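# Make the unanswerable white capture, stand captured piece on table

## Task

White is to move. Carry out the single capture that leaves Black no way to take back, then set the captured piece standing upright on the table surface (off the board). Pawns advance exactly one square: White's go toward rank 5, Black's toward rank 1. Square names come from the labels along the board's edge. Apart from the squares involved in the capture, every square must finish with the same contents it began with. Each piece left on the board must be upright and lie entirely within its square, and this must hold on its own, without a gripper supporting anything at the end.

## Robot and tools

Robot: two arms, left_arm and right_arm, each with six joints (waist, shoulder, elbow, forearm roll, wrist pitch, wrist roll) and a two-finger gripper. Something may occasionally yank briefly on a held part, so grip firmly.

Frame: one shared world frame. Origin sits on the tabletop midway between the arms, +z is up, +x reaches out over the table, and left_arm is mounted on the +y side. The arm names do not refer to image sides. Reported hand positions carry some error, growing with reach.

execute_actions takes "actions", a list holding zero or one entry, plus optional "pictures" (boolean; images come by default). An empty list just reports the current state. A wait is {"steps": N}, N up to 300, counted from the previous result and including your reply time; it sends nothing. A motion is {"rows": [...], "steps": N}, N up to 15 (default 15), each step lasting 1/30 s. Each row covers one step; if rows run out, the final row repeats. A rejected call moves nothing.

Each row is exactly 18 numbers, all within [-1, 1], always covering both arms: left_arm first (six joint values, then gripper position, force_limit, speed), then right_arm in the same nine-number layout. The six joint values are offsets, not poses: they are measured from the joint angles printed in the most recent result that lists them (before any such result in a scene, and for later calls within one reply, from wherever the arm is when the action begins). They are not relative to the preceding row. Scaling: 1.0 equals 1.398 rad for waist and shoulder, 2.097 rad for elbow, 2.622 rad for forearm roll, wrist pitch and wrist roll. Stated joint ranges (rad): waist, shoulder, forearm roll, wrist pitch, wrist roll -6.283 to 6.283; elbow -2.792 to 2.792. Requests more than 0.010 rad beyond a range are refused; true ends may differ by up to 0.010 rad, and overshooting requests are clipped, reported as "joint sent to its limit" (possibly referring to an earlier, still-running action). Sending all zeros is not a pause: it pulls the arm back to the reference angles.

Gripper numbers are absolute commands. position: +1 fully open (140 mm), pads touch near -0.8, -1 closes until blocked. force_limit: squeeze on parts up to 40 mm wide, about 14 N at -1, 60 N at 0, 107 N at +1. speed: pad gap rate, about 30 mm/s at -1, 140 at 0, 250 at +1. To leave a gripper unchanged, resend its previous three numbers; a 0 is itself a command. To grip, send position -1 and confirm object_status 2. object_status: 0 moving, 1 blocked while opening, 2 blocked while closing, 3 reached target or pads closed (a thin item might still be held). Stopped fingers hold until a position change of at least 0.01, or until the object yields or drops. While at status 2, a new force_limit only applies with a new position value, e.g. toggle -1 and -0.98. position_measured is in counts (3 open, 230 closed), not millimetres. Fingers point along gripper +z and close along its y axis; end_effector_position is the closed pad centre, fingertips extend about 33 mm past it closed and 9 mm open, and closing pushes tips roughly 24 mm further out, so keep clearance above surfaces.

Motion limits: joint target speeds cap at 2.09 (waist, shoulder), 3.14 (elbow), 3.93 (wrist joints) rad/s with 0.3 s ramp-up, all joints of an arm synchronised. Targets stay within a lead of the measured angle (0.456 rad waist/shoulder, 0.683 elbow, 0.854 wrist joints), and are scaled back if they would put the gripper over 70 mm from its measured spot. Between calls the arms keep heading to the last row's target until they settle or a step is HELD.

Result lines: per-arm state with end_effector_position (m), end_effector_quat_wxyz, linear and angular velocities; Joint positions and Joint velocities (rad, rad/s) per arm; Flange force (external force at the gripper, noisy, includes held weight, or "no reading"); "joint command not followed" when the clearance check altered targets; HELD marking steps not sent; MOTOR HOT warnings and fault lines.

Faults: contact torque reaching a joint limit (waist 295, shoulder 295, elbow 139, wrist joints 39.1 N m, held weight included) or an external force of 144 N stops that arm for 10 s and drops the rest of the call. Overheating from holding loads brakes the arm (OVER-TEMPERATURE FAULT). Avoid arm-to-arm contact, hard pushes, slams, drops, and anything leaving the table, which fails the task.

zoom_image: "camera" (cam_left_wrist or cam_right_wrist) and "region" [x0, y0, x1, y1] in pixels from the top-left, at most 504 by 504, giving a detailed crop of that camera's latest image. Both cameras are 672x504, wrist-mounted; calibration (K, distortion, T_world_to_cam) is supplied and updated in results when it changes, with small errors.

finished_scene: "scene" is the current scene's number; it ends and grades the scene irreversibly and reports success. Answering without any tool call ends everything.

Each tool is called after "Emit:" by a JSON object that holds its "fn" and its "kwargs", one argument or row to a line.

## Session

Emit:
{"fn": "execute_actions", "kwargs": {
  "actions": []
}}

Scene clock: 0.00 s of 4400.00 s.
left_arm: end_effector_position=(+0.1182, +0.6312, +0.2405) position_measured=3 object_status=3 end_effector_quat_wxyz=(-0.133, -0.096, +0.799, -0.579) end_effector_velocity=(+0.000, -0.000, +0.000) end_effector_angular_velocity=(+0.001, -0.000, +0.002) | right_arm: end_effector_position=(+0.3108, +0.0055, +0.3698) position_measured=3 object_status=3 end_effector_quat_wxyz=(+0.051, +0.944, +0.307, -0.111) end_effector_velocity=(-0.001, +0.000, -0.000) end_effector_angular_velocity=(-0.000, -0.000, +0.001)
Joint positions: left_arm=[ 1.533  0.183  2.248 -0.092  1.98  -0.408] | right_arm=[1.147 0.376 1.261 0.086 1.734 2.052]
Joint velocities: left_arm=[ 0.001 -0.001  0.001 -0.001  0.    -0.   ] | right_arm=[ 0.001  0.    -0.001 -0.     0.     0.   ]
Flange force (N, the push that the arm receives, along the gripper's own x y z axes): no reading
camera_calibration (this result's frames):
cam_left_wrist: T_world_to_cam=[[-0.385707, 0.280246, -0.879029, 0.0868136], [0.878779, 0.401797, -0.257499, -0.29659], [0.281029, -0.871792, -0.40125, 0.795598], [0, 0, 0, 1]] pos_world=[0.0705359, 0.788436, 0.319174]
cam_right_wrist: T_world_to_cam=[[0.431646, -0.900272, 0.0564928, -0.155548], [-0.752115, -0.324621, 0.573537, 0.0244361], [-0.498, -0.290054, -0.81723, 0.627622], [0, 0, 0, 1]] pos_world=[0.398077, 0.0499412, 0.507684]

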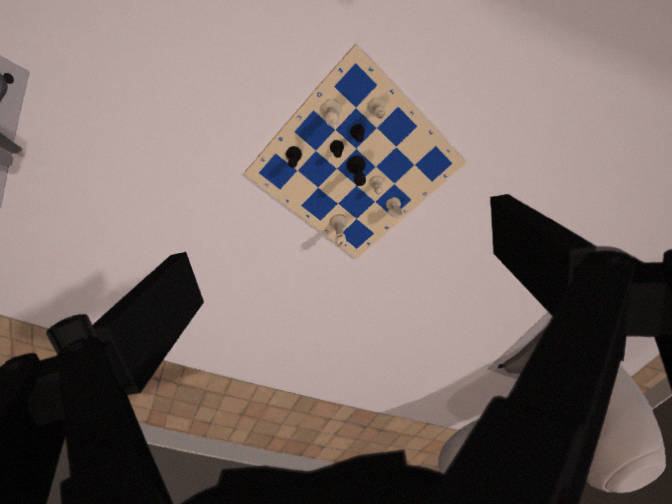

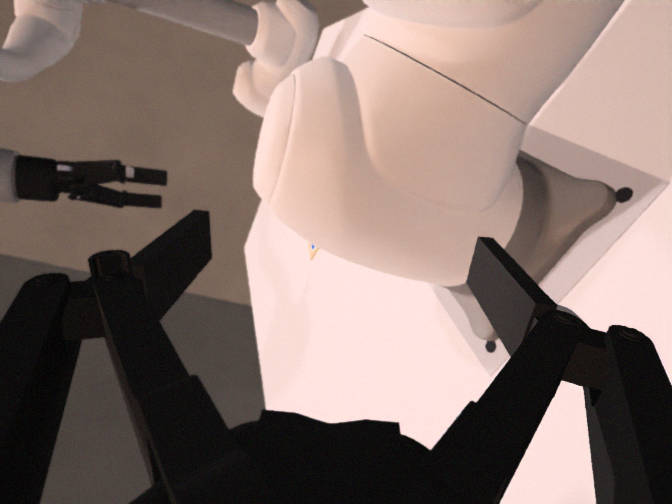

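Emit:
{"fn": "zoom_image", "kwargs": {
  "camera": "cam_left_wrist",
  "region": [235, 35, 475, 265]
}}

Region (235, 35, 475, 265) of cam_left_wrist's 672x504 image, scaled by 2.100, with more detail than that image has; it fills the top 483 rows of this view, and the rest is white.

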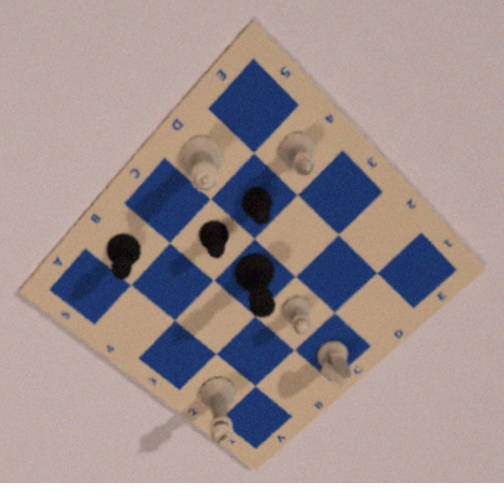

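Emit:
{"fn": "zoom_image", "kwargs": {
  "camera": "cam_left_wrist",
  "region": [275, 85, 415, 255]
}}

Region (275, 85, 415, 255) of cam_left_wrist's 672x504 image, scaled by 2.965, with more detail than that image has; it fills the left 415 columns of this view, and the rest is white.

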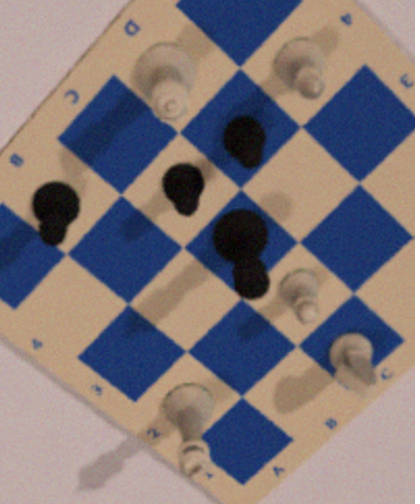

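Emit:
{"fn": "execute_actions", "kwargs": {
  "actions": [
    {"rows": [[0,0,0,0,0,0,1,0,0, 0.1184,-0.0371,0.2308,-0.0328,-0.2523,-0.1773,1,0,0]], "steps": 15}
  ],
  "pictures": false
}}

Emit:
{"fn": "execute_actions", "kwargs": {
  "actions": [
    {"steps": 14}
  ]
}}

Scene clock: 45.07 s of 4400.00 s.
left_arm: end_effector_position=(+0.1182, +0.6312, +0.2405) position_measured=3 object_status=3 end_effector_quat_wxyz=(-0.133, -0.096, +0.799, -0.579) end_effector_velocity=(+0.000, -0.000, -0.000) end_effector_angular_velocity=(-0.001, -0.001, +0.001) | right_arm: end_effector_position=(+0.2421, +0.0185, +0.1878) position_measured=3 object_status=3 end_effector_quat_wxyz=(+0.009, +0.851, +0.525, -0.026) end_effector_velocity=(-0.189, -0.045, -0.403) end_effector_angular_velocity=(+0.380, -0.251, +1.211)
Joint positions: left_arm=[ 1.533  0.183  2.248 -0.092  1.98  -0.408] | right_arm=[1.275 0.336 1.636 0.02  1.222 1.693]
Joint velocities: left_arm=[ 0.     0.     0.    -0.001 -0.     0.   ] | right_arm=[ 0.308 -0.098  0.903 -0.16  -1.231 -0.864]
Flange force (N, the push that the arm receives, along the gripper's own x y z axes): left_arm=[10.5 -1.8 -1.7] | right_arm=[0.4 -0.4 -1.1]
Steps of this call (steps 1 to 90: nothing new was sent; then 41.57 s passed at rest; steps 91 to 105: all 15 steps of this action). Readings (joint positions | what the end effector reports):
91: left_arm=[1.533 0.183 2.248 -0.092 1.980 -0.408] | right_arm=[1.147 0.376 1.261 0.086 1.734 2.052] | left_arm position_measured=3 object_status=3 | right_arm position_measured=3 object_status=3
92: left_arm=[1.533 0.183 2.248 -0.092 1.980 -0.408] | right_arm=[1.148 0.375 1.265 0.086 1.729 2.049] | left_arm position_measured=3 object_status=3 | right_arm position_measured=3 object_status=3
94: left_arm=[1.533 0.183 2.248 -0.092 1.980 -0.408] | right_arm=[1.161 0.371 1.302 0.079 1.677 2.011] | left_arm position_measured=3 object_status=3 | right_arm position_measured=3 object_status=3
98: left_arm=[1.533 0.183 2.248 -0.092 1.980 -0.408] | right_arm=[1.203 0.358 1.426 0.057 1.509 1.894] | left_arm position_measured=3 object_status=3 | right_arm position_measured=3 object_status=3
105: the state above

Scene clock: 45.53 s of 4400.00 s.
left_arm: end_effector_position=(+0.1182, +0.6312, +0.2405) position_measured=3 object_status=3 end_effector_quat_wxyz=(-0.133, -0.096, +0.799, -0.579) end_effector_velocity=(+0.000, -0.000, +0.000) end_effector_angular_velocity=(+0.001, -0.001, +0.001) | right_arm: end_effector_position=(+0.2186, +0.0108, +0.1407) position_measured=3 object_status=3 end_effector_quat_wxyz=(-0.000, +0.809, +0.587, -0.000) end_effector_velocity=(-0.001, -0.000, -0.001) end_effector_angular_velocity=(-0.001, +0.000, +0.001)
Joint positions: left_arm=[ 1.533  0.183  2.248 -0.092  1.98  -0.408] | right_arm=[1.312 0.324 1.745 0.    1.073 1.588]
Joint velocities: left_arm=[ 0.    -0.001 -0.    -0.001 -0.     0.001] | right_arm=[ 0.001  0.     0.001 -0.    -0.001 -0.   ]
Flange force (N, the push that the arm receives, along the gripper's own x y z axes): left_arm=[9.5 3.7 -4.3] | right_arm=[-4.2 1.0 -2.1]
Steps of this call (steps 1 to 14: the robot went on to your last target). Readings (joint positions | what the end effector reports):
1: left_arm=[1.533 0.183 2.248 -0.092 1.980 -0.408] | right_arm=[1.285 0.333 1.666 0.014 1.180 1.663] | left_arm position_measured=3 object_status=3 | right_arm position_measured=3 object_status=3
2: left_arm=[1.533 0.183 2.248 -0.092 1.980 -0.408] | right_arm=[1.295 0.329 1.695 0.009 1.141 1.636] | left_arm position_measured=3 object_status=3 | right_arm position_measured=3 object_status=3
4: left_arm=[1.533 0.183 2.248 -0.092 1.980 -0.408] | right_arm=[1.308 0.325 1.734 0.002 1.088 1.598] | left_arm position_measured=3 object_status=3 | right_arm position_measured=3 object_status=3
8: left_arm=[1.533 0.183 2.248 -0.092 1.980 -0.408] | right_arm=[1.312 0.324 1.744 0.000 1.073 1.588] | left_arm position_measured=3 object_status=3 | right_arm position_measured=3 object_status=3
14: the state above
camera_calibration (this result's frames):
cam_left_wrist: T_world_to_cam=[[-0.385707, 0.280246, -0.879029, 0.0868136], [0.878779, 0.401797, -0.257499, -0.29659], [0.281029, -0.871792, -0.40125, 0.795598], [0, 0, 0, 1]] pos_world=[0.0705359, 0.788436, 0.319174]
cam_right_wrist: T_world_to_cam=[[0.876295, -0.481463, -0.0173327, -0.189404], [-0.441878, -0.817542, 0.369283, 0.0544428], [-0.191966, -0.315942, -0.929155, 0.345199], [0, 0, 0, 1]] pos_world=[0.256297, 0.062381, 0.297355]

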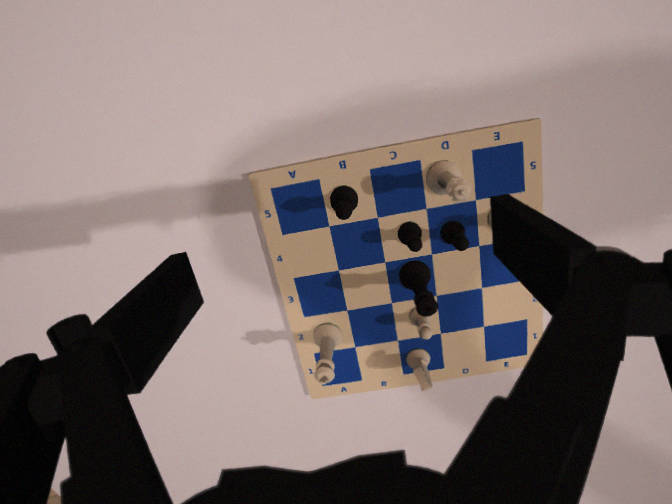

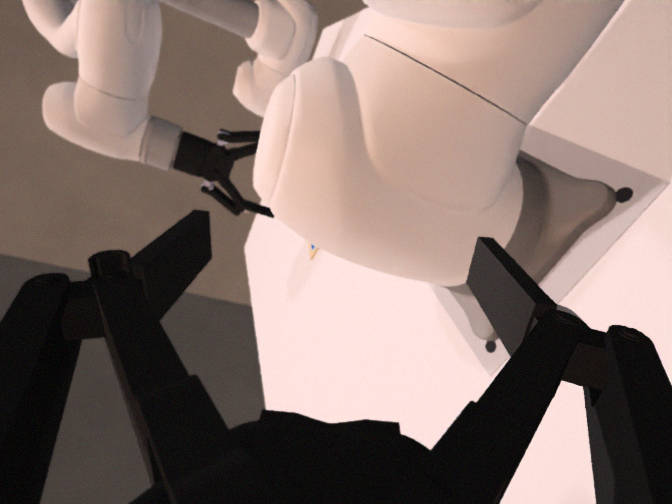

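Emit:
{"fn": "zoom_image", "kwargs": {
  "camera": "cam_left_wrist",
  "region": [265, 145, 505, 345]
}}

Region (265, 145, 505, 345) of cam_left_wrist's 672x504 image, scaled by 2.100, with more detail than that image has.

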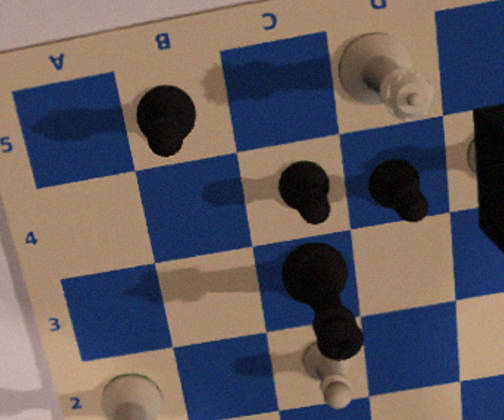

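Emit:
{"fn": "execute_actions", "kwargs": {
  "actions": [
    {"rows": [
[0,0,0,0,0,0,1,0,0, 0.0001,0.001,0.002,0,-0.002,0,-0.41,0.2,1],
[0,0,0,0,0,0,1,0,0, 0.0002,0.003,0.005,0,-0.0055,0,-0.41,0.2,1],
[0,0,0,0,0,0,1,0,0, 0.0003,0.005,0.009,0,-0.0098,0,-0.41,0.2,1],
[0,0,0,0,0,0,1,0,0, 0.0004,0.007,0.0125,0,-0.0137,0,-0.41,0.2,1],
[0,0,0,0,0,0,1,0,0, 0.0005,0.009,0.0161,0,-0.0177,0,-0.41,0.2,1],
[0,0,0,0,0,0,1,0,0, 0.0005,0.0125,0.0181,0,-0.0212,0,-0.41,0.2,1],
[0,0,0,0,0,0,1,0,0, 0.0005,0.0161,0.0202,0,-0.0247,0,-0.41,0.2,1],
[0,0,0,0,0,0,1,0,0, 0.0005,0.0196,0.0222,0,-0.0282,0,-0.41,0.2,1],
[0,0,0,0,0,0,1,0,0, 0.0005,0.0232,0.0243,0,-0.0317,0,-0.41,0.2,1],
[0,0,0,0,0,0,1,0,0, 0.0005,0.0267,0.0263,0,-0.0353,0,-0.41,0.2,1],
[0,0,0,0,0,0,1,0,0, 0.0005,0.0302,0.0283,0,-0.0388,0,-0.41,0.2,1],
[0,0,0,0,0,0,1,0,0, 0.0005,0.0338,0.0304,0,-0.0423,0,-0.41,0.2,1],
[0,0,0,0,0,0,1,0,0, 0.0005,0.0373,0.0324,0,-0.0458,0,-0.41,0.2,1],
[0,0,0,0,0,0,1,0,0, 0.0005,0.0409,0.0345,0,-0.0493,0,-0.41,0.2,1],
[0,0,0,0,0,0,1,0,0, 0.0005,0.0444,0.0365,0,-0.0528,0,-0.41,0.2,1]
], "steps": 15}
  ],
  "pictures": false
}}

Emit:
{"fn": "execute_actions", "kwargs": {
  "actions": [
    {"steps": 10}
  ]
}}

Emit:
{"fn": "zoom_image", "kwargs": {
  "camera": "cam_left_wrist",
  "region": [260, 160, 440, 310]
}}

Scene clock: 84.83 s of 4400.00 s.
left_arm: end_effector_position=(+0.1182, +0.6312, +0.2405) position_measured=3 object_status=3 end_effector_quat_wxyz=(-0.133, -0.096, +0.799, -0.579) end_effector_velocity=(-0.000, +0.000, -0.000) end_effector_angular_velocity=(-0.000, +0.000, +0.001) | right_arm: end_effector_position=(+0.2167, +0.0060, +0.0752) position_measured=179 object_status=0 end_effector_quat_wxyz=(-0.000, +0.809, +0.588, -0.000) end_effector_velocity=(-0.001, -0.004, -0.158) end_effector_angular_velocity=(-0.003, +0.000, +0.001)
Joint positions: left_arm=[ 1.533  0.183  2.248 -0.092  1.98  -0.408] | right_arm=[1.313 0.374 1.811 0.    0.957 1.588]
Joint velocities: left_arm=[ 0.001  0.001  0.     0.    -0.001  0.   ] | right_arm=[-0.     0.147  0.127 -0.001 -0.27  -0.   ]
Flange force (N, the push that the arm receives, along the gripper's own x y z axes): left_arm=[11.9 -2.1 -2.8] | right_arm=[-8.2 0.1 -4.8]
Steps of this call (steps 1 to 30: the robot went on to your last target; steps 31 to 100: nothing new was sent; then 35.47 s passed at rest; steps 101 to 115: all 15 steps of this action). Readings (joint positions | what the end effector reports):
101: left_arm=[1.533 0.183 2.248 -0.092 1.980 -0.408] | right_arm=[1.312 0.324 1.745 0.000 1.073 1.588] | left_arm position_measured=3 object_status=3 | right_arm position_measured=3 object_status=0
102: left_arm=[1.533 0.183 2.248 -0.092 1.980 -0.408] | right_arm=[1.312 0.324 1.746 0.000 1.071 1.588] | left_arm position_measured=3 object_status=3 | right_arm position_measured=7 object_status=0
104: left_arm=[1.533 0.183 2.248 -0.092 1.980 -0.408] | right_arm=[1.312 0.328 1.754 0.000 1.059 1.588] | left_arm position_measured=3 object_status=3 | right_arm position_measured=34 object_status=0
108: left_arm=[1.533 0.183 2.248 -0.092 1.980 -0.408] | right_arm=[1.313 0.340 1.780 0.000 1.022 1.588] | left_arm position_measured=3 object_status=3 | right_arm position_measured=88 object_status=0
115: the state above

Scene clock: 85.17 s of 4400.00 s.
left_arm: end_effector_position=(+0.1182, +0.6312, +0.2405) position_measured=3 object_status=3 end_effector_quat_wxyz=(-0.133, -0.096, +0.799, -0.579) end_effector_velocity=(+0.000, -0.000, -0.000) end_effector_angular_velocity=(-0.000, -0.001, -0.000) | right_arm: end_effector_position=(+0.2166, +0.0055, +0.0621) position_measured=181 object_status=3 end_effector_quat_wxyz=(-0.000, +0.809, +0.588, -0.000) end_effector_velocity=(-0.001, +0.000, -0.001) end_effector_angular_velocity=(+0.000, +0.000, +0.002)
Joint positions: left_arm=[ 1.533  0.183  2.248 -0.092  1.98  -0.408] | right_arm=[1.313 0.386 1.821 0.    0.934 1.588]
Joint velocities: left_arm=[ 0.     0.     0.    -0.    -0.     0.001] | right_arm=[ 0.001  0.     0.001  0.    -0.001 -0.001]
Flange force (N, the push that the arm receives, along the gripper's own x y z axes): left_arm=[9.5 0.6 -2.0] | right_arm=[-4.0 1.0 -3.5]
Steps of this call (steps 1 to 10: the robot went on to your last target). Readings (joint positions | what the end effector reports):
1: left_arm=[1.533 0.183 2.248 -0.092 1.980 -0.408] | right_arm=[1.313 0.379 1.815 0.000 0.948 1.588] | left_arm position_measured=3 object_status=3 | right_arm position_measured=181 object_status=0
2: left_arm=[1.533 0.183 2.248 -0.092 1.980 -0.408] | right_arm=[1.313 0.383 1.819 0.000 0.941 1.588] | left_arm position_measured=3 object_status=3 | right_arm position_measured=181 object_status=0
4: left_arm=[1.533 0.183 2.248 -0.092 1.980 -0.408] | right_arm=[1.313 0.386 1.821 0.000 0.936 1.588] | left_arm position_measured=3 object_status=3 | right_arm position_measured=181 object_status=0
8: left_arm=[1.533 0.183 2.248 -0.092 1.980 -0.408] | right_arm=[1.313 0.386 1.821 0.000 0.934 1.588] | left_arm position_measured=3 object_status=3 | right_arm position_measured=181 object_status=3
10: the state above
camera_calibration (this result's frames):
cam_left_wrist: T_world_to_cam=[[-0.385706, 0.280246, -0.87903, 0.0868136], [0.878779, 0.401797, -0.257499, -0.29659], [0.281029, -0.871792, -0.40125, 0.795598], [0, 0, 0, 1]] pos_world=[0.070536, 0.788436, 0.319174]
cam_right_wrist: T_world_to_cam=[[0.876634, -0.480849, -0.0172472, -0.191534], [-0.441311, -0.8178, 0.369389, 0.0781711], [-0.191725, -0.316207, -0.929115, 0.270055], [0, 0, 0, 1]] pos_world=[0.254179, 0.0572229, 0.218733]

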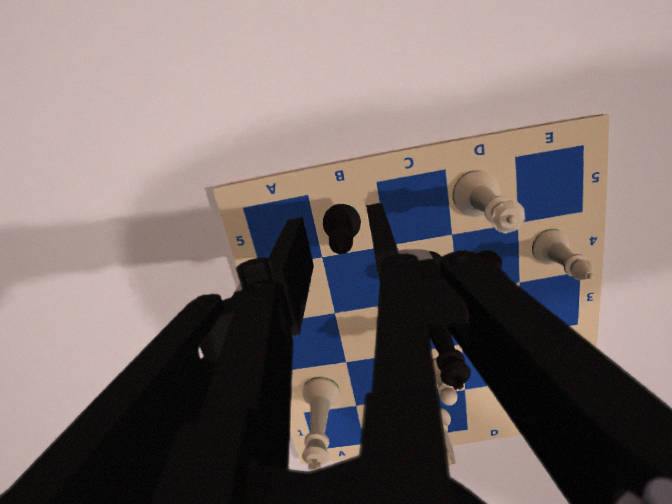

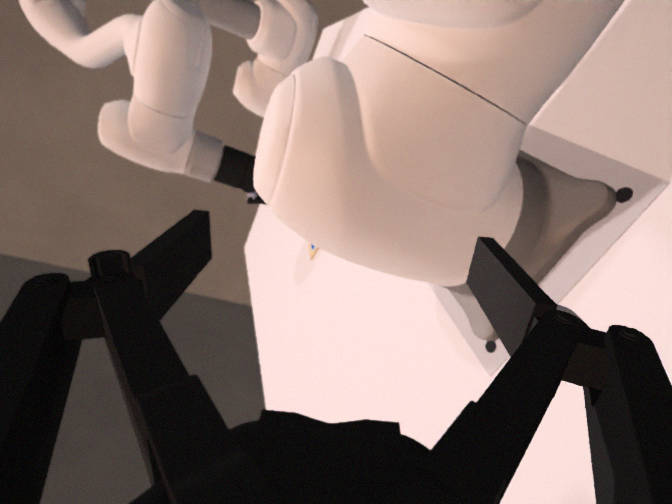

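Region (260, 160, 440, 310) of cam_left_wrist's 672x504 image, scaled by 2.800, with more detail than that image has.

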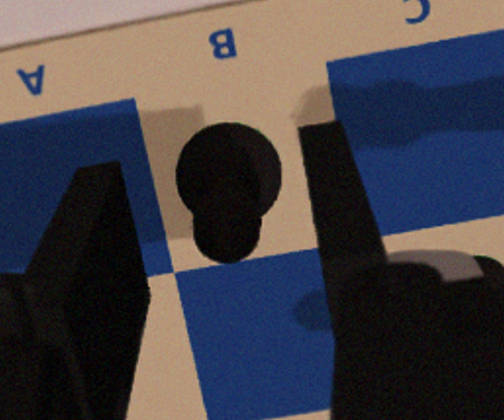

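Emit:
{"fn": "execute_actions", "kwargs": {
  "actions": [
    {"rows": [
[0,0,0,0,0,0,1,0,0, -0.0016,0,0,0,0,0,-0.41,0.2,1],
[0,0,0,0,0,0,1,0,0, -0.0016,0,0,0,0,0,-1,0.2,-0.5]
], "steps": 15}
  ],
  "pictures": false
}}

Emit:
{"fn": "execute_actions", "kwargs": {
  "actions": [
    {"steps": 5}
  ]
}}

Emit:
{"fn": "zoom_image", "kwargs": {
  "camera": "cam_left_wrist",
  "region": [290, 140, 540, 300]
}}

Scene clock: 97.93 s of 4400.00 s.
left_arm: end_effector_position=(+0.1182, +0.6312, +0.2405) position_measured=3 object_status=3 end_effector_quat_wxyz=(-0.133, -0.096, +0.799, -0.579) end_effector_velocity=(+0.000, -0.000, -0.000) end_effector_angular_velocity=(-0.002, +0.000, -0.000) | right_arm: end_effector_position=(+0.2180, +0.0051, +0.0620) position_measured=220 object_status=0 end_effector_quat_wxyz=(-0.000, +0.810, +0.587, -0.000) end_effector_velocity=(+0.000, +0.000, +0.000) end_effector_angular_velocity=(+0.000, +0.000, +0.000)
Joint positions: left_arm=[ 1.533  0.183  2.248 -0.092  1.98  -0.408] | right_arm=[1.311 0.386 1.821 0.    0.934 1.588]
Joint velocities: left_arm=[-0.     0.001  0.    -0.     0.001 -0.   ] | right_arm=[ 0.  0. -0.  0.  0. -0.]
Flange force (N, the push that the arm receives, along the gripper's own x y z axes): left_arm=[9.6 0.4 -1.4] | right_arm=[-4.0 0.4 -4.2]
Steps of this call (steps 1 to 30: the robot went on to your last target; steps 31 to 100: nothing new was sent; then 8.93 s passed at rest; steps 101 to 115: all 15 steps of this action). Readings (joint positions | what the end effector reports):
101: left_arm=[1.533 0.183 2.248 -0.092 1.980 -0.408] | right_arm=[1.313 0.386 1.821 0.000 0.934 1.588] | left_arm position_measured=3 object_status=3 | right_arm position_measured=181 object_status=3
102: left_arm=[1.533 0.183 2.248 -0.092 1.980 -0.408] | right_arm=[1.312 0.386 1.821 0.000 0.934 1.588] | left_arm position_measured=3 object_status=3 | right_arm position_measured=181 object_status=0
104: left_arm=[1.533 0.183 2.248 -0.092 1.980 -0.408] | right_arm=[1.311 0.386 1.821 0.000 0.934 1.588] | left_arm position_measured=3 object_status=3 | right_arm position_measured=187 object_status=0
108: left_arm=[1.533 0.183 2.248 -0.092 1.980 -0.408] | right_arm=[1.311 0.386 1.821 0.000 0.934 1.588] | left_arm position_measured=3 object_status=3 | right_arm position_measured=205 object_status=0
115: the state above

Scene clock: 98.10 s of 4400.00 s.
left_arm: end_effector_position=(+0.1182, +0.6312, +0.2405) position_measured=3 object_status=3 end_effector_quat_wxyz=(-0.133, -0.096, +0.799, -0.579) end_effector_velocity=(+0.001, +0.000, -0.000) end_effector_angular_velocity=(-0.001, -0.001, +0.001) | right_arm: end_effector_position=(+0.2180, +0.0051, +0.0620) position_measured=220 object_status=2 end_effector_quat_wxyz=(-0.000, +0.810, +0.587, -0.000) end_effector_velocity=(-0.001, +0.000, +0.000) end_effector_angular_velocity=(-0.000, +0.000, +0.002)
Joint positions: left_arm=[ 1.533  0.183  2.248 -0.092  1.98  -0.408] | right_arm=[1.31  0.386 1.821 0.    0.934 1.588]
Joint velocities: left_arm=[-0.     0.001 -0.    -0.002 -0.     0.   ] | right_arm=[ 0.001 -0.     0.     0.     0.    -0.   ]
Flange force (N, the push that the arm receives, along the gripper's own x y z axes): left_arm=[7.3 -0.6 -3.3] | right_arm=[-3.4 0.8 -4.2]
Steps of this call (steps 1 to 5: the robot went on to your last target). Readings (joint positions | what the end effector reports):
1: left_arm=[1.533 0.183 2.248 -0.092 1.980 -0.408] | right_arm=[1.311 0.386 1.821 0.000 0.934 1.588] | left_arm position_measured=3 object_status=3 | right_arm position_measured=220 object_status=0
2: left_arm=[1.533 0.183 2.248 -0.092 1.980 -0.408] | right_arm=[1.311 0.386 1.821 0.000 0.934 1.588] | left_arm position_measured=3 object_status=3 | right_arm position_measured=220 object_status=2
4: left_arm=[1.533 0.183 2.248 -0.092 1.980 -0.408] | right_arm=[1.310 0.386 1.821 0.000 0.934 1.588] | left_arm position_measured=3 object_status=3 | right_arm position_measured=220 object_status=2
5: the state above
camera_calibration (this result's frames):
cam_left_wrist: T_world_to_cam=[[-0.385707, 0.280246, -0.879029, 0.0868135], [0.878779, 0.401797, -0.257499, -0.29659], [0.281029, -0.871792, -0.40125, 0.795598], [0, 0, 0, 1]] pos_world=[0.0705359, 0.788436, 0.319174]
cam_right_wrist: T_world_to_cam=[[0.875541, -0.482835, -0.0172711, -0.192756], [-0.443138, -0.816774, 0.369471, 0.0789002], [-0.1925, -0.315834, -0.929082, 0.270314], [0, 0, 0, 1]] pos_world=[0.255765, 0.0567486, 0.218663]

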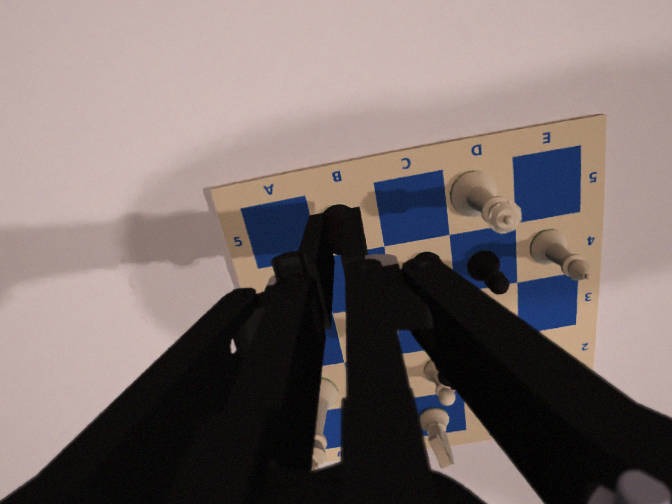

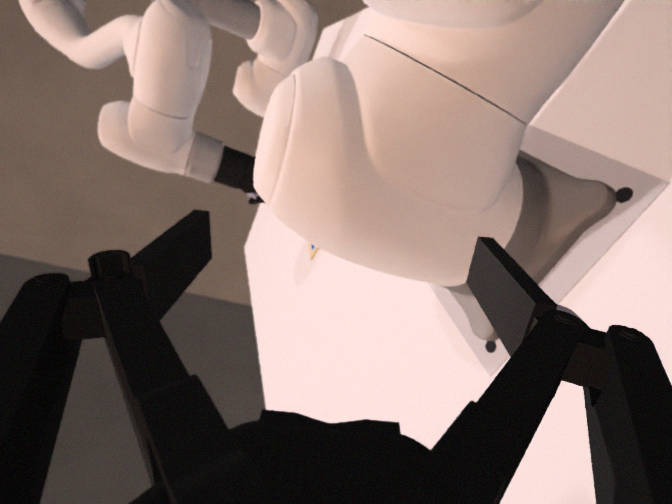

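Region (290, 140, 540, 300) of cam_left_wrist's 672x504 image, scaled by 2.016, with more detail than that image has; it fills the top 323 rows of this view, and the rest is white.

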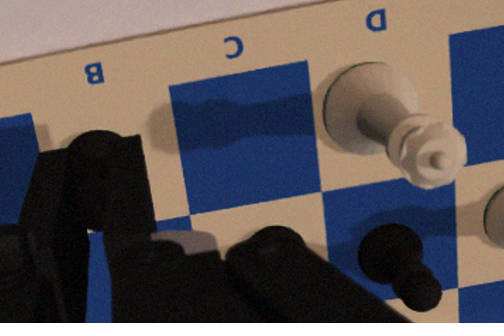

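Emit:
{"fn": "execute_actions", "kwargs": {
  "actions": [
    {"rows": [
[0,0,0,0,0,0,1,0,0, 0,-0.0035,-0.002,0,0.0035,0,-1,0.2,-0.5],
[0,0,0,0,0,0,1,0,0, 0,-0.0071,-0.0041,0,0.007,0,-1,0.2,-0.5],
[0,0,0,0,0,0,1,0,0, 0,-0.0106,-0.0061,0,0.0105,0,-1,0.2,-0.5],
[0,0,0,0,0,0,1,0,0, -0.0072,-0.0026,-0.0143,0,0.0128,-0.0042,-1,0.2,-0.5],
[0,0,0,0,0,0,1,0,0, -0.0145,0.0053,-0.0225,0,0.0152,-0.0083,-1,0.2,-0.5],
[0,0,0,0,0,0,1,0,0, -0.0217,0.0133,-0.0308,0,0.0175,-0.0125,-1,0.2,-0.5],
[0,0,0,0,0,0,1,0,0, -0.029,0.0212,-0.039,0,0.0198,-0.0166,-1,0.2,-0.5],
[0,0,0,0,0,0,1,0,0, -0.0362,0.0292,-0.0472,0,0.0222,-0.0208,-1,0.2,-0.5],
[0,0,0,0,0,0,1,0,0, -0.0434,0.0372,-0.0554,0,0.0245,-0.025,-1,0.2,-0.5],
[0,0,0,0,0,0,1,0,0, -0.0507,0.0451,-0.0636,0,0.0268,-0.0291,-1,0.2,-0.5],
[0,0,0,0,0,0,1,0,0, -0.0579,0.0531,-0.0719,0,0.0291,-0.0333,-1,0.2,-0.5],
[0,0,0,0,0,0,1,0,0, -0.0652,0.061,-0.0801,0,0.0315,-0.0374,-1,0.2,-0.5],
[0,0,0,0,0,0,1,0,0, -0.0724,0.069,-0.0883,0,0.0338,-0.0416,-1,0.2,-0.5],
[0,0,0,0,0,0,1,0,0, -0.0724,0.0745,-0.0851,0,0.0284,-0.0416,-1,0.2,-0.5],
[0,0,0,0,0,0,1,0,0, -0.0724,0.0799,-0.082,0,0.023,-0.0416,-1,0.2,-0.5]
], "steps": 15}
  ],
  "pictures": false
}}

Emit:
{"fn": "execute_actions", "kwargs": {
  "actions": [
    {"steps": 10}
  ],
  "pictures": false
}}

Emit:
{"fn": "execute_actions", "kwargs": {
  "actions": [
    {"rows": [[0,0,0,0,0,0,1,0,0, 0,0.0006,0.00035,0,-0.0006,0,-1,0.2,-0.5]], "steps": 8}
  ],
  "pictures": false
}}

Emit:
{"fn": "execute_actions", "kwargs": {
  "actions": [
    {"rows": [[0,0,0,0,0,0,1,0,0, 0,0.0006,0.00035,0,-0.0006,0,-1,0.2,-0.5]], "steps": 8}
  ]
}}

Scene clock: 121.67 s of 4400.00 s.
left_arm: end_effector_position=(+0.1182, +0.6312, +0.2405) position_measured=3 object_status=3 end_effector_quat_wxyz=(-0.133, -0.096, +0.799, -0.579) end_effector_velocity=(-0.000, +0.000, -0.000) end_effector_angular_velocity=(+0.000, +0.002, -0.002) | right_arm: end_effector_position=(+0.3057, +0.0555, +0.0771) position_measured=220 object_status=2 end_effector_quat_wxyz=(-0.000, +0.808, +0.590, +0.000) end_effector_velocity=(+0.221, +0.105, -0.080) end_effector_angular_velocity=(+0.003, +0.002, +0.005)
Joint positions: left_arm=[ 1.533  0.183  2.248 -0.092  1.98  -0.408] | right_arm=[1.22  0.472 1.654 0.    1.015 1.49 ]
Joint velocities: left_arm=[-0.001  0.    -0.     0.001  0.    -0.001] | right_arm=[-0.218  0.307 -0.321  0.003  0.012 -0.225]
Flange force (N, the push that the arm receives, along the gripper's own x y z axes): left_arm=[3.8 -0.1 -6.4] | right_arm=[-6.0 2.0 -5.3]
Steps of this call (steps 1 to 15: the robot went on to your last target; steps 16 to 90: nothing new was sent; then 20.07 s passed at rest; steps 91 to 105: all 15 steps of this action). Readings (joint positions | what the end effector reports):
91: left_arm=[1.533 0.183 2.248 -0.092 1.980 -0.408] | right_arm=[1.310 0.386 1.821 0.000 0.934 1.588] | left_arm position_measured=3 object_status=3 | right_arm position_measured=220 object_status=2
92: left_arm=[1.533 0.183 2.248 -0.092 1.980 -0.408] | right_arm=[1.310 0.385 1.820 0.000 0.937 1.588] | left_arm position_measured=3 object_status=3 | right_arm position_measured=220 object_status=2
94: left_arm=[1.533 0.183 2.248 -0.092 1.980 -0.408] | right_arm=[1.310 0.378 1.814 0.000 0.950 1.588] | left_arm position_measured=3 object_status=3 | right_arm position_measured=220 object_status=2
98: left_arm=[1.533 0.183 2.248 -0.092 1.980 -0.408] | right_arm=[1.287 0.397 1.769 0.000 0.975 1.562] | left_arm position_measured=3 object_status=3 | right_arm position_measured=220 object_status=2
105: the state above

Scene clock: 122.00 s of 4400.00 s.
left_arm: end_effector_position=(+0.1182, +0.6312, +0.2405) position_measured=3 object_status=3 end_effector_quat_wxyz=(-0.133, -0.096, +0.799, -0.579) end_effector_velocity=(+0.000, -0.000, -0.000) end_effector_angular_velocity=(-0.001, +0.001, -0.001) | right_arm: end_effector_position=(+0.3160, +0.0600, +0.0602) position_measured=220 object_status=2 end_effector_quat_wxyz=(-0.000, +0.807, +0.590, -0.000) end_effector_velocity=(+0.001, -0.000, -0.001) end_effector_angular_velocity=(-0.001, +0.000, -0.001)
Joint positions: left_arm=[ 1.533  0.183  2.248 -0.092  1.98  -0.408] | right_arm=[1.209 0.498 1.649 0.    0.995 1.479]
Joint velocities: left_arm=[-0.002  0.001  0.    -0.     0.    -0.001] | right_arm=[-0.001  0.002 -0.    -0.    -0.    -0.   ]
Flange force (N, the push that the arm receives, along the gripper's own x y z axes): left_arm=[10.5 -0.7 -1.0] | right_arm=[-4.1 1.1 -2.5]
Steps of this call (steps 1 to 10: the robot went on to your last target). Readings (joint positions | what the end effector reports):
1: left_arm=[1.533 0.183 2.248 -0.092 1.980 -0.408] | right_arm=[1.214 0.482 1.648 0.000 1.013 1.484] | left_arm position_measured=3 object_status=3 | right_arm position_measured=220 object_status=2
2: left_arm=[1.533 0.183 2.248 -0.092 1.980 -0.408] | right_arm=[1.211 0.490 1.648 0.000 1.005 1.481] | left_arm position_measured=3 object_status=3 | right_arm position_measured=220 object_status=2
4: left_arm=[1.533 0.183 2.248 -0.092 1.980 -0.408] | right_arm=[1.210 0.497 1.649 0.000 0.997 1.479] | left_arm position_measured=3 object_status=3 | right_arm position_measured=220 object_status=2
8: left_arm=[1.533 0.183 2.248 -0.092 1.980 -0.408] | right_arm=[1.209 0.498 1.649 0.000 0.995 1.479] | left_arm position_measured=3 object_status=3 | right_arm position_measured=220 object_status=2
10: the state above

Scene clock: 122.27 s of 4400.00 s.
left_arm: end_effector_position=(+0.1182, +0.6312, +0.2405) position_measured=3 object_status=3 end_effector_quat_wxyz=(-0.133, -0.096, +0.799, -0.579) end_effector_velocity=(-0.000, +0.000, -0.000) end_effector_angular_velocity=(-0.001, -0.000, +0.001) | right_arm: end_effector_position=(+0.3160, +0.0600, +0.0592) position_measured=220 object_status=2 end_effector_quat_wxyz=(-0.000, +0.807, +0.590, -0.000) end_effector_velocity=(-0.000, -0.000, -0.001) end_effector_angular_velocity=(-0.000, +0.000, +0.001)
Joint positions: left_arm=[ 1.533  0.183  2.248 -0.092  1.98  -0.408] | right_arm=[1.209 0.498 1.65  0.    0.993 1.479]
Joint velocities: left_arm=[ 0.001  0.001 -0.     0.    -0.     0.001] | right_arm=[-0.     0.     0.001  0.    -0.001 -0.002]
Flange force (N, the push that the arm receives, along the gripper's own x y z axes): left_arm=[7.0 3.2 -4.7] | right_arm=[-4.9 1.5 -2.5]
Steps of this call (steps 1 to 8: all 8 steps of this action). Readings (joint positions | what the end effector reports):
1: left_arm=[1.533 0.183 2.248 -0.092 1.980 -0.408] | right_arm=[1.209 0.498 1.649 0.000 0.995 1.479] | left_arm position_measured=3 object_status=3 | right_arm position_measured=220 object_status=2
2: left_arm=[1.533 0.183 2.248 -0.092 1.980 -0.408] | right_arm=[1.209 0.498 1.649 0.000 0.994 1.479] | left_arm position_measured=3 object_status=3 | right_arm position_measured=220 object_status=2
4: left_arm=[1.533 0.183 2.248 -0.092 1.980 -0.408] | right_arm=[1.209 0.498 1.650 0.000 0.993 1.479] | left_arm position_measured=3 object_status=3 | right_arm position_measured=220 object_status=2
8: the state above

Scene clock: 122.53 s of 4400.00 s.
left_arm: end_effector_position=(+0.1182, +0.6312, +0.2405) position_measured=3 object_status=3 end_effector_quat_wxyz=(-0.133, -0.096, +0.799, -0.579) end_effector_velocity=(+0.000, +0.000, -0.000) end_effector_angular_velocity=(-0.000, +0.001, +0.000) | right_arm: end_effector_position=(+0.3160, +0.0599, +0.0583) position_measured=220 object_status=2 end_effector_quat_wxyz=(-0.000, +0.807, +0.590, -0.000) end_effector_velocity=(+0.000, -0.001, -0.000) end_effector_angular_velocity=(-0.001, +0.001, +0.000)
Joint positions: left_arm=[ 1.533  0.183  2.248 -0.092  1.98  -0.408] | right_arm=[1.209 0.499 1.651 0.    0.992 1.479]
Joint velocities: left_arm=[-0.     0.001  0.    -0.    -0.001 -0.001] | right_arm=[-0.     0.     0.     0.     0.001 -0.001]
Flange force (N, the push that the arm receives, along the gripper's own x y z axes): left_arm=[5.9 -1.6 -4.4] | right_arm=[-4.0 1.4 -2.4]
Steps of this call (steps 1 to 8: all 8 steps of this action). Readings (joint positions | what the end effector reports):
1: left_arm=[1.533 0.183 2.248 -0.092 1.980 -0.408] | right_arm=[1.209 0.499 1.650 0.000 0.993 1.479] | left_arm position_measured=3 object_status=3 | right_arm position_measured=220 object_status=2
2: left_arm=[1.533 0.183 2.248 -0.092 1.980 -0.408] | right_arm=[1.209 0.499 1.650 0.000 0.993 1.479] | left_arm position_measured=3 object_status=3 | right_arm position_measured=220 object_status=2
4: left_arm=[1.533 0.183 2.248 -0.092 1.980 -0.408] | right_arm=[1.209 0.499 1.651 0.000 0.992 1.479] | left_arm position_measured=3 object_status=3 | right_arm position_measured=220 object_status=2
8: the state above
camera_calibration (this result's frames):
cam_left_wrist: T_world_to_cam=[[-0.385707, 0.280245, -0.87903, 0.0868136], [0.878779, 0.401797, -0.257499, -0.29659], [0.281029, -0.871792, -0.40125, 0.795598], [0, 0, 0, 1]] pos_world=[0.0705359, 0.788436, 0.319174]
cam_right_wrist: T_world_to_cam=[[0.879322, -0.475914, -0.0172879, -0.253732], [-0.436674, -0.820242, 0.369485, 0.166621], [-0.190023, -0.317347, -0.929076, 0.30228], [0, 0, 0, 1]] pos_world=[0.353312, 0.111843, 0.21489]

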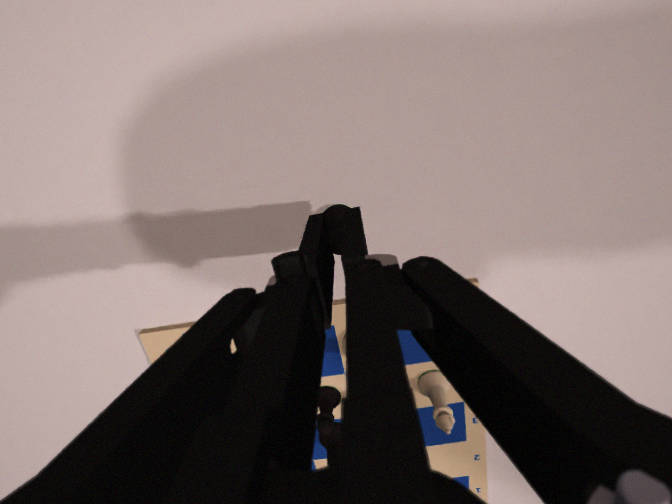

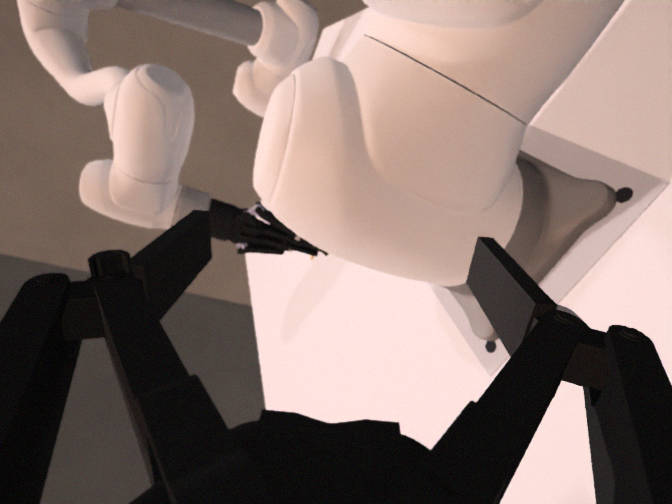

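Emit:
{"fn": "execute_actions", "kwargs": {
  "actions": [
    {"rows": [[0,0,0,0,0,0,1,0,0, 0,0.0007,0.0004,0,-0.0007,0,-1,0.2,-0.5]], "steps": 8}
  ],
  "pictures": false
}}

Emit:
{"fn": "execute_actions", "kwargs": {
  "actions": [
    {"rows": [[0,0,0,0,0,0,1,0,0, 0,0.0004,0.00023,0,-0.0004,0,-1,0.2,-0.5]], "steps": 8}
  ],
  "pictures": false
}}

Scene clock: 127.20 s of 4400.00 s.
left_arm: end_effector_position=(+0.1182, +0.6312, +0.2405) position_measured=3 object_status=3 end_effector_quat_wxyz=(-0.133, -0.096, +0.799, -0.579) end_effector_velocity=(+0.000, -0.000, -0.000) end_effector_angular_velocity=(-0.000, -0.001, -0.000) | right_arm: end_effector_position=(+0.3160, +0.0599, +0.0571) position_measured=220 object_status=2 end_effector_quat_wxyz=(-0.000, +0.807, +0.590, -0.000) end_effector_velocity=(-0.000, -0.000, -0.000) end_effector_angular_velocity=(-0.001, +0.000, +0.001)
Joint positions: left_arm=[ 1.533  0.183  2.248 -0.092  1.98  -0.408] | right_arm=[1.209 0.5   1.652 0.    0.99  1.479]
Joint velocities: left_arm=[-0.    -0.     0.    -0.    -0.     0.001] | right_arm=[ 0.     0.     0.     0.    -0.    -0.001]
Flange force (N, the push that the arm receives, along the gripper's own x y z axes): left_arm=[5.4 -0.1 -3.8] | right_arm=[-4.8 1.6 -3.6]
Steps of this call (steps 1 to 15: the robot went on to your last target; steps 16 to 90: nothing new was sent; then 1.40 s passed at rest; steps 91 to 98: all 8 steps of this action). Readings (joint positions | what the end effector reports):
91: left_arm=[1.533 0.183 2.248 -0.092 1.980 -0.408] | right_arm=[1.209 0.499 1.651 0.000 0.992 1.479] | left_arm position_measured=3 object_status=3 | right_arm position_measured=220 object_status=2
92: left_arm=[1.533 0.183 2.248 -0.092 1.980 -0.408] | right_arm=[1.209 0.500 1.651 0.000 0.991 1.479] | left_arm position_measured=3 object_status=3 | right_arm position_measured=220 object_status=2
94: left_arm=[1.533 0.183 2.248 -0.092 1.980 -0.408] | right_arm=[1.209 0.500 1.651 0.000 0.990 1.479] | left_arm position_measured=3 object_status=3 | right_arm position_measured=220 object_status=2
98: the state above

Scene clock: 127.47 s of 4400.00 s.
left_arm: end_effector_position=(+0.1182, +0.6312, +0.2405) position_measured=3 object_status=3 end_effector_quat_wxyz=(-0.133, -0.096, +0.799, -0.579) end_effector_velocity=(-0.000, -0.000, +0.000) end_effector_angular_velocity=(-0.000, -0.000, +0.001) | right_arm: end_effector_position=(+0.3160, +0.0599, +0.0565) position_measured=220 object_status=2 end_effector_quat_wxyz=(-0.000, +0.807, +0.590, -0.000) end_effector_velocity=(-0.001, +0.000, +0.000) end_effector_angular_velocity=(+0.001, +0.000, +0.001)
Joint positions: left_arm=[ 1.533  0.183  2.248 -0.092  1.98  -0.408] | right_arm=[1.209 0.501 1.652 0.    0.989 1.479]
Joint velocities: left_arm=[ 0.001 -0.001  0.001 -0.     0.001  0.   ] | right_arm=[ 0.001 -0.    -0.     0.     0.    -0.   ]
Flange force (N, the push that the arm receives, along the gripper's own x y z axes): left_arm=[3.5 1.9 -5.0] | right_arm=[-5.9 -0.6 -3.8]
Steps of this call (steps 1 to 8: all 8 steps of this action). Readings (joint positions | what the end effector reports):
1: left_arm=[1.533 0.183 2.248 -0.092 1.980 -0.408] | right_arm=[1.209 0.500 1.652 0.000 0.990 1.479] | left_arm position_measured=3 object_status=3 | right_arm position_measured=220 object_status=2
2: left_arm=[1.533 0.183 2.248 -0.092 1.980 -0.408] | right_arm=[1.209 0.500 1.652 0.000 0.989 1.479] | left_arm position_measured=3 object_status=3 | right_arm position_measured=220 object_status=2
4: left_arm=[1.533 0.183 2.248 -0.092 1.980 -0.408] | right_arm=[1.209 0.501 1.652 0.000 0.989 1.479] | left_arm position_measured=3 object_status=3 | right_arm position_measured=220 object_status=2
8: the state above

Emit:
{"fn": "execute_actions", "kwargs": {
  "actions": [
    {"rows": [[0,0,0,0,0,0,1,0,0, 0,0.0004,0.00023,0,-0.0004,0,-1,0.2,-0.5]], "steps": 8}
  ],
  "pictures": false
}}

Scene clock: 130.10 s of 4400.00 s.
left_arm: end_effector_position=(+0.1182, +0.6312, +0.2405) position_measured=3 object_status=3 end_effector_quat_wxyz=(-0.133, -0.096, +0.799, -0.579) end_effector_velocity=(-0.000, +0.000, -0.000) end_effector_angular_velocity=(+0.000, +0.000, -0.001) | right_arm: end_effector_position=(+0.3160, +0.0600, +0.0559) position_measured=220 object_status=2 end_effector_quat_wxyz=(-0.000, +0.807, +0.590, -0.000) end_effector_velocity=(+0.000, -0.001, -0.000) end_effector_angular_velocity=(-0.001, +0.000, +0.000)
Joint positions: left_arm=[ 1.533  0.183  2.248 -0.092  1.98  -0.408] | right_arm=[1.209 0.501 1.652 0.    0.988 1.479]
Joint velocities: left_arm=[-0.     0.    -0.     0.001 -0.     0.   ] | right_arm=[-0.    -0.     0.001 -0.     0.    -0.   ]
Flange force (N, the push that the arm receives, along the gripper's own x y z axes): left_arm=[5.9 -2.0 -3.8] | right_arm=[-4.5 0.6 -13.3]
Steps of this call (steps 1 to 15: the robot went on to your last target; steps 16 to 71: nothing new was sent; steps 72 to 79: all 8 steps of this action). Readings (joint positions | what the end effector reports):
72: left_arm=[1.533 0.183 2.248 -0.092 1.980 -0.408] | right_arm=[1.209 0.501 1.652 0.000 0.989 1.479] | left_arm position_measured=3 object_status=3 | right_arm position_measured=220 object_status=2
73: left_arm=[1.533 0.183 2.248 -0.092 1.980 -0.408] | right_arm=[1.209 0.501 1.652 0.000 0.988 1.479] | left_arm position_measured=3 object_status=3 | right_arm position_measured=220 object_status=2
75: left_arm=[1.533 0.183 2.248 -0.092 1.980 -0.408] | right_arm=[1.209 0.501 1.652 0.000 0.988 1.479] | left_arm position_measured=3 object_status=3 | right_arm position_measured=220 object_status=2
79: the state above

Contact. Release.

Emit:
{"fn": "execute_actions", "kwargs": {
  "actions": [
    {"rows": [[0,0,0,0,0,0,1,0,0, 0,0,0,0,0,0,-0.41,0.2,0]], "steps": 12}
  ]
}}

Scene clock: 133.23 s of 4400.00 s.
left_arm: end_effector_position=(+0.1182, +0.6312, +0.2405) position_measured=3 object_status=3 end_effector_quat_wxyz=(-0.133, -0.096, +0.799, -0.579) end_effector_velocity=(-0.001, +0.000, -0.000) end_effector_angular_velocity=(-0.000, +0.001, -0.000) | right_arm: end_effector_position=(+0.3159, +0.0599, +0.0557) position_measured=181 object_status=0 end_effector_quat_wxyz=(-0.000, +0.807, +0.590, -0.000) end_effector_velocity=(+0.000, +0.000, +0.000) end_effector_angular_velocity=(+0.000, +0.000, -0.001)
Joint positions: left_arm=[ 1.533  0.183  2.248 -0.092  1.98  -0.408] | right_arm=[1.209 0.502 1.653 0.    0.988 1.479]
Joint velocities: left_arm=[ 0.001  0.001  0.     0.001 -0.001 -0.   ] | right_arm=[-0.001  0.    -0.001  0.     0.    -0.   ]
Flange force (N, the push that the arm receives, along the gripper's own x y z axes): left_arm=[7.3 1.2 -4.5] | right_arm=[-3.8 0.4 -2.9]
Steps of this call (steps 1 to 15: the robot went on to your last target; steps 16 to 82: nothing new was sent; steps 83 to 94: all 12 steps of this action). Readings (joint positions | what the end effector reports):
83: left_arm=[1.533 0.183 2.248 -0.092 1.980 -0.408] | right_arm=[1.209 0.501 1.653 0.000 0.988 1.479] | left_arm position_measured=3 object_status=3 | right_arm position_measured=220 object_status=0
84: left_arm=[1.533 0.183 2.248 -0.092 1.980 -0.408] | right_arm=[1.209 0.501 1.653 0.000 0.988 1.479] | left_arm position_measured=3 object_status=3 | right_arm position_measured=220 object_status=0
86: left_arm=[1.533 0.183 2.248 -0.092 1.980 -0.408] | right_arm=[1.209 0.502 1.653 0.000 0.988 1.479] | left_arm position_measured=3 object_status=3 | right_arm position_measured=203 object_status=0
90: left_arm=[1.533 0.183 2.248 -0.092 1.980 -0.408] | right_arm=[1.209 0.502 1.653 0.000 0.988 1.479] | left_arm position_measured=3 object_status=3 | right_arm position_measured=181 object_status=0
94: the state above
camera_calibration (this result's frames):
cam_left_wrist: T_world_to_cam=[[-0.385707, 0.280246, -0.879029, 0.0868136], [0.878779, 0.401797, -0.257499, -0.29659], [0.281029, -0.871792, -0.40125, 0.795598], [0, 0, 0, 1]] pos_world=[0.0705359, 0.788436, 0.319174]
cam_right_wrist: T_world_to_cam=[[0.879321, -0.475916, -0.017277, -0.253783], [-0.436659, -0.820204, 0.369587, 0.167477], [-0.190063, -0.317441, -0.929036, 0.299912], [0, 0, 0, 1]] pos_world=[0.353289, 0.11179, 0.212347]

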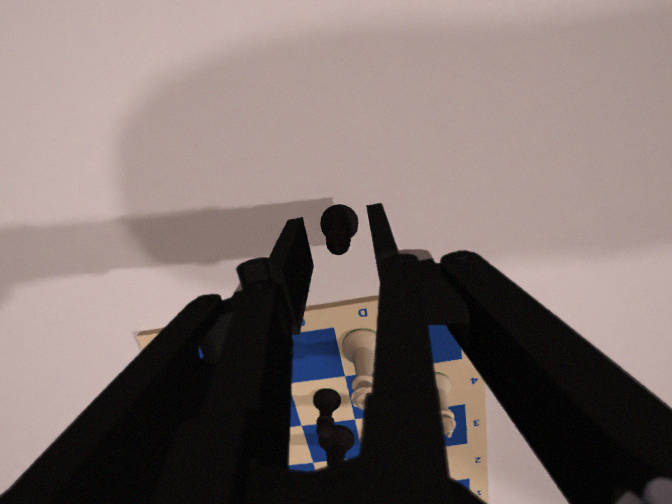

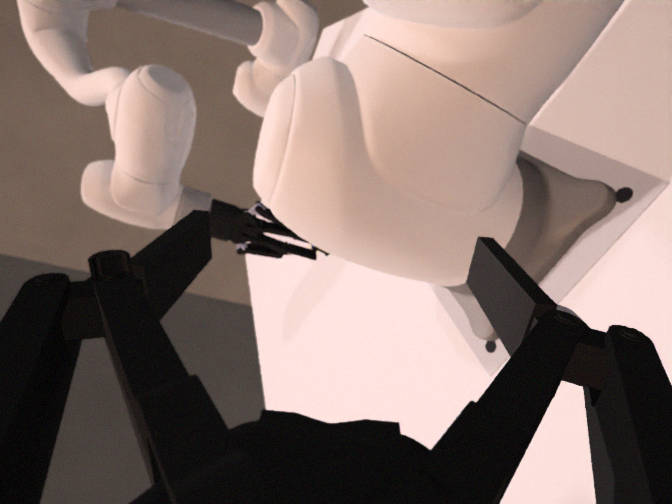

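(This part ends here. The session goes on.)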